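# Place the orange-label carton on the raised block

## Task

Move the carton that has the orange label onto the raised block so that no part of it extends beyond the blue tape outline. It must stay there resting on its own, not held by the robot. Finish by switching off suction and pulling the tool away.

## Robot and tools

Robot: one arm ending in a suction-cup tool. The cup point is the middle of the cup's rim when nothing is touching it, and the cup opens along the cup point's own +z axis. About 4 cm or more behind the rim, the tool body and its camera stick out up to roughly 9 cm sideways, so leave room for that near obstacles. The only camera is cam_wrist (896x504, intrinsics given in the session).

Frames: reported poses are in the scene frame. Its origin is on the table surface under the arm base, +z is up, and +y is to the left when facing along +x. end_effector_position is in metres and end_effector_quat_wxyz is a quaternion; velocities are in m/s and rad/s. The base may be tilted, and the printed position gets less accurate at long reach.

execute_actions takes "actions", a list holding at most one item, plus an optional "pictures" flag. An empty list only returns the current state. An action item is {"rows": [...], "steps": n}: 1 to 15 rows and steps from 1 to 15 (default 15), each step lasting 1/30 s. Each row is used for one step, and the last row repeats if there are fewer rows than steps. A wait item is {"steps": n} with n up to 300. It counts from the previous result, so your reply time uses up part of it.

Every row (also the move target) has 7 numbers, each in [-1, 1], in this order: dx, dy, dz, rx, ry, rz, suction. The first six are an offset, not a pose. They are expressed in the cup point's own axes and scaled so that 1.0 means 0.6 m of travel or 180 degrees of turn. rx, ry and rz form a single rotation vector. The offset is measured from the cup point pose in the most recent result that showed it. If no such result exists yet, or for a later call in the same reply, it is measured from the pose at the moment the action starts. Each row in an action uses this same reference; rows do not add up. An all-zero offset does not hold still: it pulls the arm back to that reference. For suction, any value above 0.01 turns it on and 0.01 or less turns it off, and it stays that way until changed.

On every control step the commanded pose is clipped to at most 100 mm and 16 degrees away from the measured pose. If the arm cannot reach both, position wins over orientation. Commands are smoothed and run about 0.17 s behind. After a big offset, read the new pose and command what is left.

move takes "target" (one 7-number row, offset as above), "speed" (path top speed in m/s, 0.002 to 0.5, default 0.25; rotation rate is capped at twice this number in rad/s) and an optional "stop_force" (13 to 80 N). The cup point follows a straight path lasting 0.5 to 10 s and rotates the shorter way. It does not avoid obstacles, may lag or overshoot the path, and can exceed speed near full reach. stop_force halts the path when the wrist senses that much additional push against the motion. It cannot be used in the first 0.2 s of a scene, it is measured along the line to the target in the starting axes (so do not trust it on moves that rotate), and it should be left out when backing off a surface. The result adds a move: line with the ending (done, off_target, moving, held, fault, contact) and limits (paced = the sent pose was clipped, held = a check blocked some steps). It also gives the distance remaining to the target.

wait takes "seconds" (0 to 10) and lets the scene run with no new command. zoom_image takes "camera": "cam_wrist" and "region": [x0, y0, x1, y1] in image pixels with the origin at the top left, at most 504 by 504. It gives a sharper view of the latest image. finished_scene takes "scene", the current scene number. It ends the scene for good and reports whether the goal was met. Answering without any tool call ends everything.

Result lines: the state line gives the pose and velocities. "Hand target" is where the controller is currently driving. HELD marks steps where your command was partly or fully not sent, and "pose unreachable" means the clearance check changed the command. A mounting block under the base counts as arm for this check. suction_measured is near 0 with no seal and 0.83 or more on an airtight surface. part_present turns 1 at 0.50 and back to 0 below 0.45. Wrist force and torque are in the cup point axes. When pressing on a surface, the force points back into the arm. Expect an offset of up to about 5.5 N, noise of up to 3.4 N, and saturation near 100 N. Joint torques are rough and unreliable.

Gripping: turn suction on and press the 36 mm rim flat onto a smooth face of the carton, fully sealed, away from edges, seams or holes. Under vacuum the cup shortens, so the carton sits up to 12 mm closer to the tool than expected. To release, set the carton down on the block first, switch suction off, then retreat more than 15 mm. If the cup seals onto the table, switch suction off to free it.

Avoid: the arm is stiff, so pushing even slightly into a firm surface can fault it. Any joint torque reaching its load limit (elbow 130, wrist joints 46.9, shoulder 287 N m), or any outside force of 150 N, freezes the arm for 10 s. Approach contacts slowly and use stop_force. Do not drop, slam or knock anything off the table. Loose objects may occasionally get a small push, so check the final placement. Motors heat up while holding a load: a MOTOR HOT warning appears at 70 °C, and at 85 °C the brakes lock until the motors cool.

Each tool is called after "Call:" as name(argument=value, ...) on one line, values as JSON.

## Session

Call:
move(target=[-0.2,0,-0.4,0,0,0,0])

Scene clock: 1.63 s of 5000.00 s.
end_effector_position=(+0.7440, -0.0046, +0.5454) suction_measured=0.00 part_present=0 end_effector_quat_wxyz=(+0.007, +0.003, +1.000, -0.001) end_effector_velocity=(+0.001, -0.001, +0.000) end_effector_angular_velocity=(+0.000, +0.001, -0.002)
Joint positions: [-0.235 -1.5    1.633 -1.703 -1.571  2.906]
Joint velocities: [-0.001  0.001 -0.002  0.002 -0.     0.001]
Joint torques (N m, as the arm reports them, + toward a larger angle): [ 10.99 -38.99 -54.61  -1.98  -2.57   3.62]
Wrist force (N, on the end effector, along its own x y z axes, offset not removed): [-1.6 -2.0 1.8]
Wrist torque (N m, same axes, about the end effector's origin, offset not removed): [-0.14 0.08 0.11]
Hand target: +0.744, -0.005, +0.545; +0.007, +0.003, +1.000, -0.001
Off the commanded pose: 0.000 m, 0 deg.
move: done

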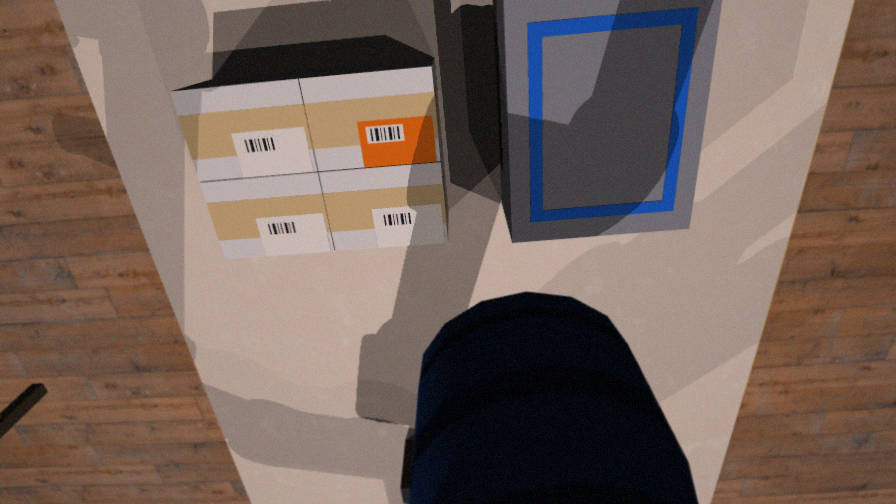

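Call:
move(target=[0.06,0.165,0.55,0,0,0,0])

Scene clock: 9.83 s of 5000.00 s.
end_effector_position=(+0.7130, +0.0943, +0.2147) suction_measured=0.00 part_present=0 end_effector_quat_wxyz=(+0.007, +0.003, +1.000, -0.001) end_effector_velocity=(+0.000, +0.001, -0.001) end_effector_angular_velocity=(-0.000, -0.001, +0.001)
Joint positions: [-0.106 -1.309  2.052 -2.313 -1.571  3.034]
Joint velocities: [ 0.001  0.002  0.    -0.003 -0.     0.001]
Joint torques (N m, as the arm reports them, + toward a larger angle): [ 11.39 -46.96 -30.59  -5.74  -2.21   4.02]
Wrist force (N, on the end effector, along its own x y z axes, offset not removed): [4.1 -2.3 2.5]
Wrist torque (N m, same axes, about the end effector's origin, offset not removed): [-0.06 -0.77 0.18]
Hand target: +0.713, +0.094, +0.215; +0.007, +0.003, +1.000, -0.001
Off the commanded pose: 0.000 m, 0 deg.
After step 90, 3.27 s passed at rest.
move: done

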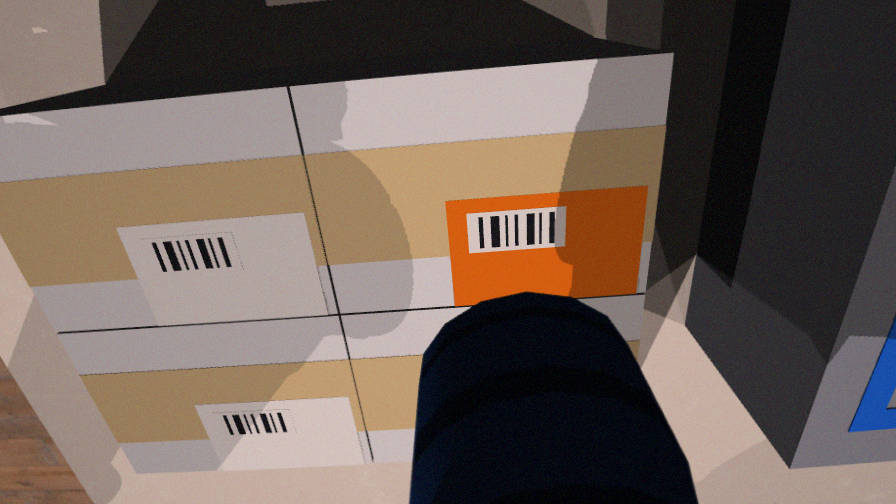

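Call:
move(target=[0.007,0,0.17,0,0,0,0])

Call:
move(target=[0,0,0.12,0,0,0,1], speed=0.008, stop_force=15)

Call:
move(target=[0,0,-0.38,0,0,0,1], speed=0.1)

Call:
move(target=[0,-0.42,0,0,0,0.5,1], speed=0.2)

Call:
move(target=[0,0,0.25,0,0,0,1], speed=0.015, stop_force=22)

Scene clock: 18.57 s of 5000.00 s.
end_effector_position=(+0.7102, +0.0942, +0.1126) suction_measured=0.00 part_present=0 end_effector_quat_wxyz=(+0.007, +0.003, +1.000, -0.001) end_effector_velocity=(-0.000, -0.000, -0.001) end_effector_angular_velocity=(-0.000, +0.000, -0.000)
Joint positions: [-0.107 -1.173  2.111 -2.51  -1.571  3.034]
Joint velocities: [-0.     0.001  0.001 -0.001 -0.    -0.   ]
Joint torques (N m, as the arm reports them, + toward a larger angle): [ 12.49 -55.83 -24.7   -5.39   0.66  -1.33]
Wrist force (N, on the end effector, along its own x y z axes, offset not removed): [2.9 -3.0 -3.9]
Wrist torque (N m, same axes, about the end effector's origin, offset not removed): [-0.32 -0.55 0.00]
Hand target: +0.710, +0.094, +0.113; +0.007, +0.003, +1.000, -0.001
Off the commanded pose: 0.000 m, 0 deg.
After step 90, 4.77 s passed at rest.
move: done

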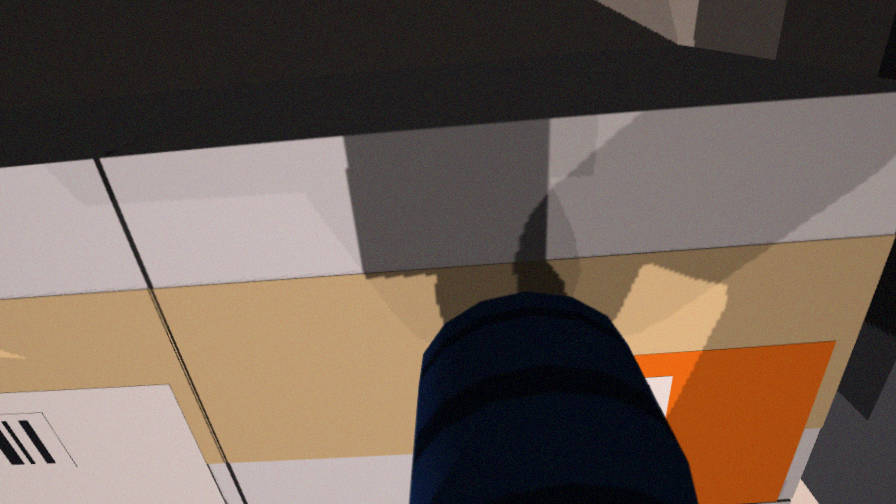

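Scene clock: 22.30 s of 5000.00 s.
end_effector_position=(+0.7105, +0.0941, +0.0858) suction_measured=0.94 part_present=1 end_effector_quat_wxyz=(+0.007, +0.003, +1.000, -0.001) end_effector_velocity=(-0.001, +0.001, +0.002) end_effector_angular_velocity=(+0.000, +0.003, +0.001)
Joint positions: [-0.107 -1.13   2.12  -2.56  -1.571  3.034]
Joint velocities: [ 0.001 -0.004  0.     0.006 -0.    -0.   ]
Joint torques (N m, as the arm reports them, + toward a larger angle): [-12.99 -52.13 -24.56   0.4    0.57  -1.91]
Wrist force (N, on the end effector, along its own x y z axes, offset not removed): [8.9 -1.2 -34.7]
Wrist torque (N m, same axes, about the end effector's origin, offset not removed): [-0.06 -0.62 0.24]
Hand target: +0.711, +0.094, +0.086; +0.007, +0.003, +1.000, -0.001
Off the commanded pose: 0.045 m, 0 deg.
move: contact

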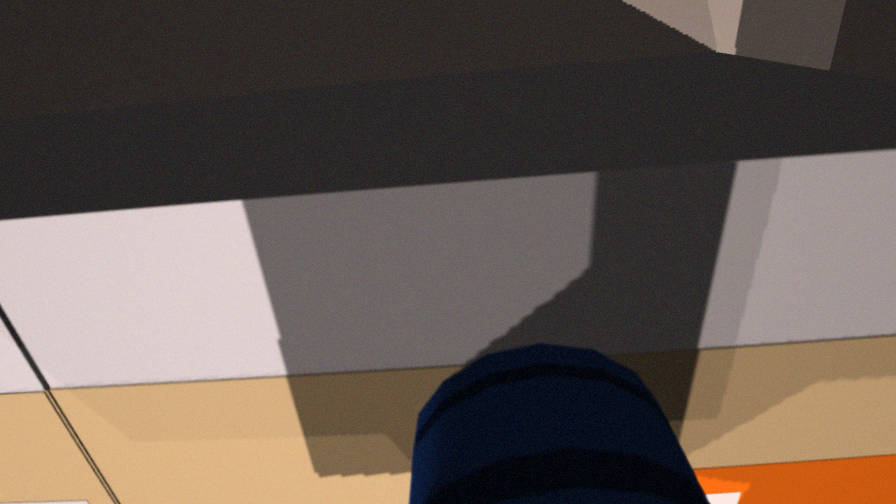

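Scene clock: 25.00 s of 5000.00 s.
end_effector_position=(+0.7075, +0.0944, +0.3139) suction_measured=0.94 part_present=1 end_effector_quat_wxyz=(+0.007, +0.003, +1.000, -0.001) end_effector_velocity=(-0.001, -0.000, +0.000) end_effector_angular_velocity=(+0.000, +0.002, -0.000)
Joint positions: [-0.107 -1.424  1.979 -2.126 -1.571  3.034]
Joint velocities: [-0.    -0.002  0.001  0.003  0.     0.   ]
Joint torques (N m, as the arm reports them, + toward a larger angle): [  1.04 -67.07 -51.67  -2.79   1.92   2.82]
Wrist force (N, on the end effector, along its own x y z axes, offset not removed): [0.0 2.4 6.7]
Wrist torque (N m, same axes, about the end effector's origin, offset not removed): [0.50 0.00 0.15]
Hand target: +0.708, +0.094, +0.314; +0.007, +0.003, +1.000, -0.001
Off the commanded pose: 0.000 m, 0 deg.
move: done

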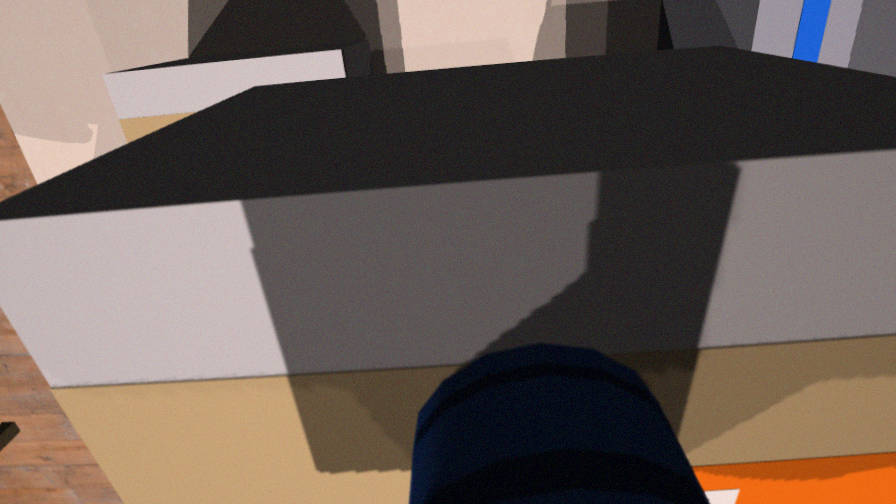

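Scene clock: 29.37 s of 5000.00 s.
end_effector_position=(+0.7058, -0.1578, +0.3142) suction_measured=0.94 part_present=1 end_effector_quat_wxyz=(+0.005, +0.709, +0.705, +0.004) end_effector_velocity=(+0.001, -0.001, +0.001) end_effector_angular_velocity=(-0.001, -0.001, -0.007)
Joint positions: [-0.455 -1.41   1.962 -2.123 -1.571  4.256]
Joint velocities: [-0.001  0.    -0.002 -0.    -0.001  0.006]
Joint torques (N m, as the arm reports them, + toward a larger angle): [-13.38 -48.56 -50.71  -2.5   -2.01   4.14]
Wrist force (N, on the end effector, along its own x y z axes, offset not removed): [-2.7 -3.6 3.2]
Wrist torque (N m, same axes, about the end effector's origin, offset not removed): [-0.34 0.27 0.09]
Hand target: +0.706, -0.158, +0.314; +0.005, +0.709, +0.705, +0.004
Off the commanded pose: 0.000 m, 0 deg.
move: done

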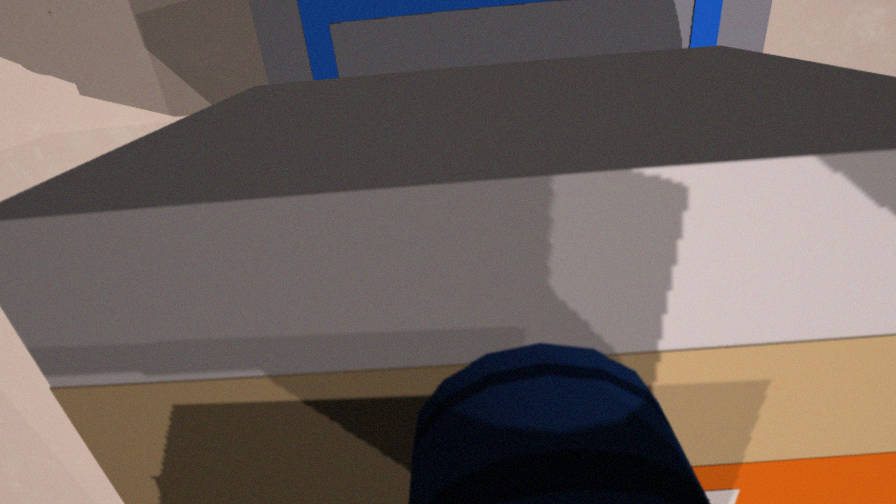

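Scene clock: 36.97 s of 5000.00 s.
end_effector_position=(+0.7073, -0.1579, +0.2057) suction_measured=0.94 part_present=1 end_effector_quat_wxyz=(+0.005, +0.709, +0.705, +0.004) end_effector_velocity=(-0.002, +0.001, +0.002) end_effector_angular_velocity=(+0.003, +0.006, -0.001)
Joint positions: [-0.455 -1.291  2.048 -2.328 -1.57   4.256]
Joint velocities: [-0.001 -0.004 -0.001  0.012  0.     0.   ]
Joint torques (N m, as the arm reports them, + toward a larger angle): [  8.65 -41.66 -16.1    4.49   2.05  -0.1 ]
Wrist force (N, on the end effector, along its own x y z axes, offset not removed): [-1.7 6.9 -40.4]
Wrist torque (N m, same axes, about the end effector's origin, offset not removed): [0.33 -0.33 0.08]
Hand target: +0.707, -0.158, +0.206; +0.005, +0.709, +0.705, +0.004
Off the commanded pose: 0.041 m, 0 deg.
move: contact

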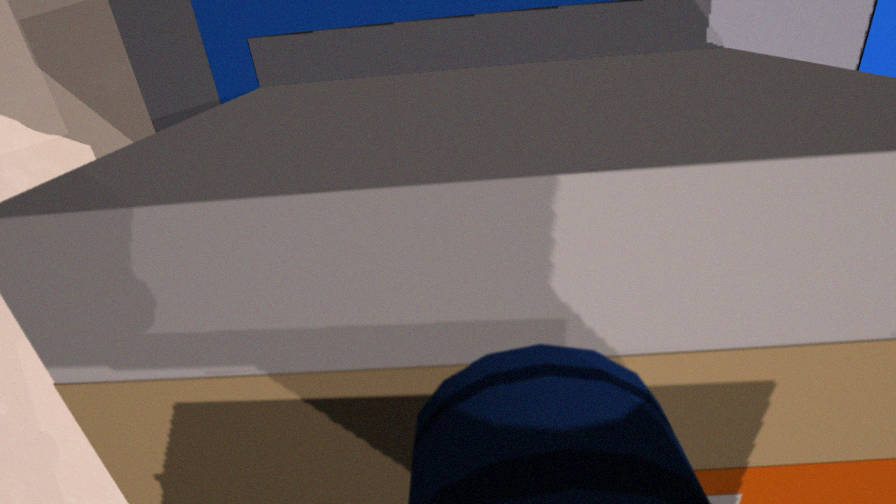

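Call:
move(target=[0,0,-0.03,0,0,0,1], speed=0.05)

Call:
move(target=[0.012,-0.032,0,0,0,0,1], speed=0.05)

Call:
move(target=[0,0,0.08,0,0,0,1], speed=0.008, stop_force=20)

Call:
execute_actions(actions=[{"rows":[[0,0,0,0,0,0,0]]}], pictures=false)

Call:
move(target=[0,0,-0.4,0,0,-0.5,0])

Scene clock: 50.27 s of 5000.00 s.
end_effector_position=(+0.7070, -0.1579, +0.2236) suction_measured=0.94 part_present=1 end_effector_quat_wxyz=(+0.005, +0.709, +0.705, +0.004) end_effector_velocity=(-0.001, +0.001, +0.000) end_effector_angular_velocity=(+0.001, +0.002, +0.000)
Joint positions: [-0.455 -1.313  2.036 -2.294 -1.57   4.256]
Joint velocities: [ 0.    -0.001 -0.     0.004 -0.     0.   ]
Joint torques (N m, as the arm reports them, + toward a larger angle): [ -3.73 -70.27 -47.27  -2.86   1.13  -0.03]
Wrist force (N, on the end effector, along its own x y z axes, offset not removed): [0.9 1.0 3.9]
Wrist torque (N m, same axes, about the end effector's origin, offset not removed): [0.17 -0.35 0.23]
Hand target: +0.707, -0.158, +0.224; +0.005, +0.709, +0.705, +0.004
Off the commanded pose: 0.000 m, 0 deg.
After step 90, 9.50 s passed at rest.
move: done

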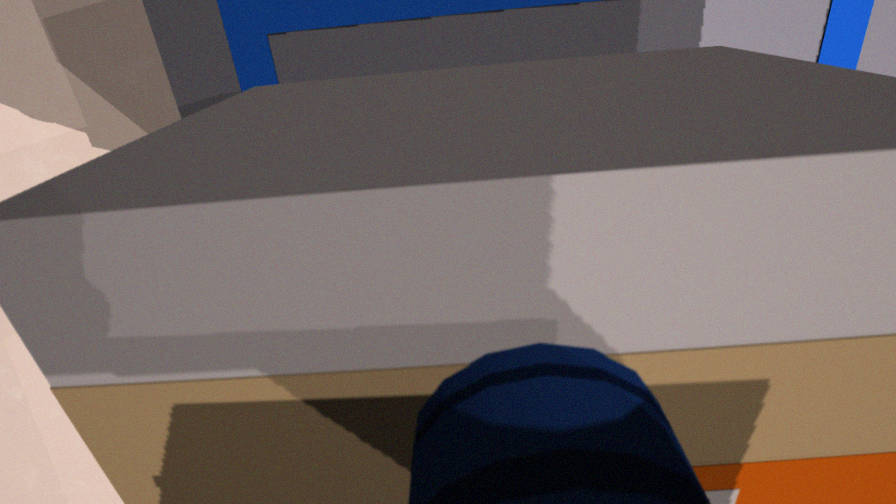

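Scene clock: 51.07 s of 5000.00 s.
end_effector_position=(+0.6880, -0.1506, +0.2234) suction_measured=0.94 part_present=1 end_effector_quat_wxyz=(+0.005, +0.709, +0.705, +0.004) end_effector_velocity=(-0.002, +0.000, -0.001) end_effector_angular_velocity=(+0.001, +0.001, -0.002)
Joint positions: [-0.458 -1.341  2.074 -2.304 -1.57   4.253]
Joint velocities: [-0.001 -0.002  0.004 -0.001 -0.     0.001]
Joint torques (N m, as the arm reports them, + toward a larger angle): [-12.36 -68.47 -34.35  -5.71   0.6   -3.18]
Wrist force (N, on the end effector, along its own x y z axes, offset not removed): [-0.3 1.3 5.7]
Wrist torque (N m, same axes, about the end effector's origin, offset not removed): [0.31 -0.08 0.20]
Hand target: +0.688, -0.151, +0.223; +0.005, +0.709, +0.705, +0.004
Off the commanded pose: 0.000 m, 0 deg.
move: done

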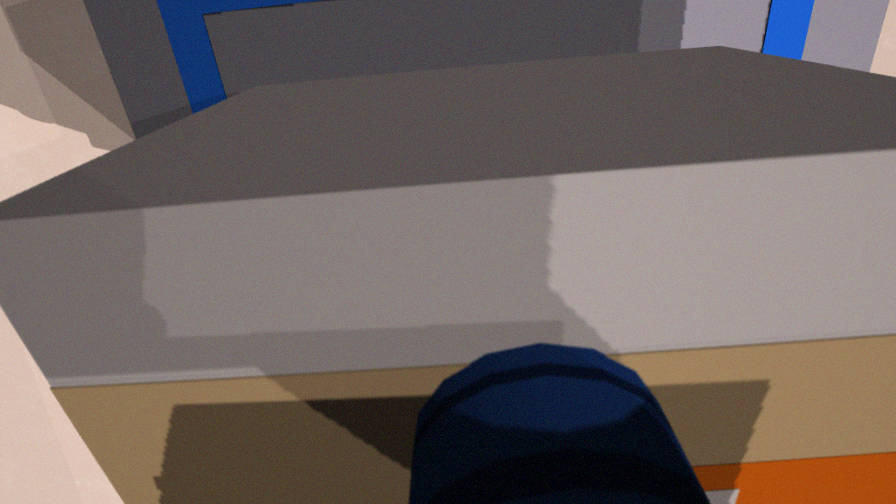

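Scene clock: 53.60 s of 5000.00 s.
end_effector_position=(+0.6882, -0.1506, +0.2061) suction_measured=0.94 part_present=1 end_effector_quat_wxyz=(+0.005, +0.709, +0.705, +0.004) end_effector_velocity=(+0.001, +0.000, +0.002) end_effector_angular_velocity=(+0.001, +0.002, +0.000)
Joint positions: [-0.458 -1.319  2.086 -2.338 -1.57   4.253]
Joint velocities: [ 0.001 -0.002 -0.003  0.007  0.     0.001]
Joint torques (N m, as the arm reports them, + toward a larger angle): [ -2.62 -51.32 -27.32   1.36   1.04  -1.98]
Wrist force (N, on the end effector, along its own x y z axes, offset not removed): [2.3 10.1 -28.7]
Wrist torque (N m, same axes, about the end effector's origin, offset not removed): [1.19 -0.72 0.21]
Hand target: +0.688, -0.151, +0.206; +0.005, +0.709, +0.705, +0.004
Off the commanded pose: 0.031 m, 0 deg.
move: contact

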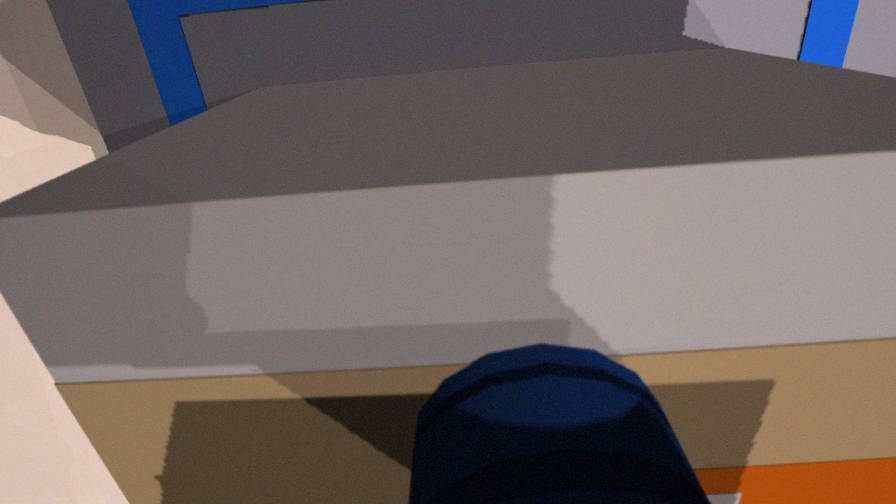

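Scene clock: 54.10 s of 5000.00 s.
end_effector_position=(+0.6883, -0.1507, +0.2062) suction_measured=0.00 part_present=0 end_effector_quat_wxyz=(+0.005, +0.709, +0.705, +0.004) end_effector_velocity=(-0.001, -0.000, -0.000) end_effector_angular_velocity=(-0.000, +0.000, -0.002)
Joint positions: [-0.458 -1.319  2.086 -2.338 -1.57   4.253]
Joint velocities: [-0.001 -0.     0.001 -0.001 -0.     0.001]
Joint torques (N m, as the arm reports them, + toward a larger angle): [ -0.47 -18.92 -12.87  -2.48   0.27  -2.05]
Wrist force (N, on the end effector, along its own x y z axes, offset not removed): [5.2 -6.9 -38.7]
Wrist torque (N m, same axes, about the end effector's origin, offset not removed): [-0.20 -0.58 0.28]
Hand target: +0.688, -0.151, +0.206; +0.005, +0.709, +0.705, +0.004
Off the commanded pose: 0.000 m, 0 deg.
Steps of this call (steps 1 to 15: all 15 steps of this action). Readings (end_effector_position | what the end effector reports):
1: (+0.6882, -0.1506, +0.2061) | suction_measured=0.80 part_present=1
2: (+0.6882, -0.1506, +0.2061) | suction_measured=0.30 part_present=0
4: (+0.6882, -0.1506, +0.2062) | suction_measured=0.00 part_present=0
8: (+0.6882, -0.1507, +0.2062) | suction_measured=0.00 part_present=0
15: the state above

Scene clock: 57.93 s of 5000.00 s.
end_effector_position=(+0.6849, -0.1503, +0.4462) suction_measured=0.00 part_present=0 end_effector_quat_wxyz=(+0.007, +0.003, +1.000, -0.001) end_effector_velocity=(-0.000, -0.000, +0.002) end_effector_angular_velocity=(+0.000, -0.000, +0.007)
Joint positions: [-0.458 -1.538  1.85  -1.883 -1.571  2.683]
Joint velocities: [-0.001 -0.001 -0.002  0.003  0.001 -0.007]
Joint torques (N m, as the arm reports them, + toward a larger angle): [-10.68 -58.64 -52.86  -2.24   1.84  -3.5 ]
Wrist force (N, on the end effector, along its own x y z axes, offset not removed): [4.9 1.2 -2.3]
Wrist torque (N m, same axes, about the end effector's origin, offset not removed): [0.31 -0.87 0.14]
Hand target: +0.685, -0.150, +0.446; +0.007, +0.003, +1.000, -0.001
Off the commanded pose: 0.000 m, 0 deg.
move: done

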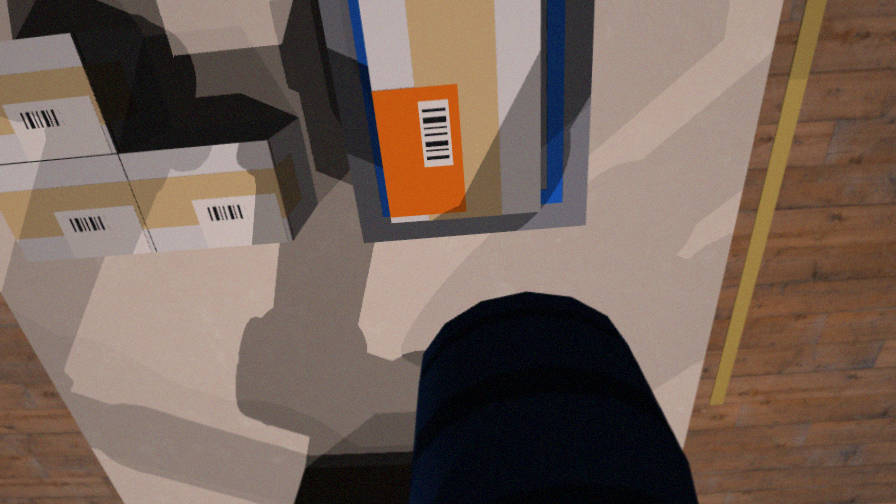

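Call:
finished_scene(scene=2)

The scene is finished: the task was done.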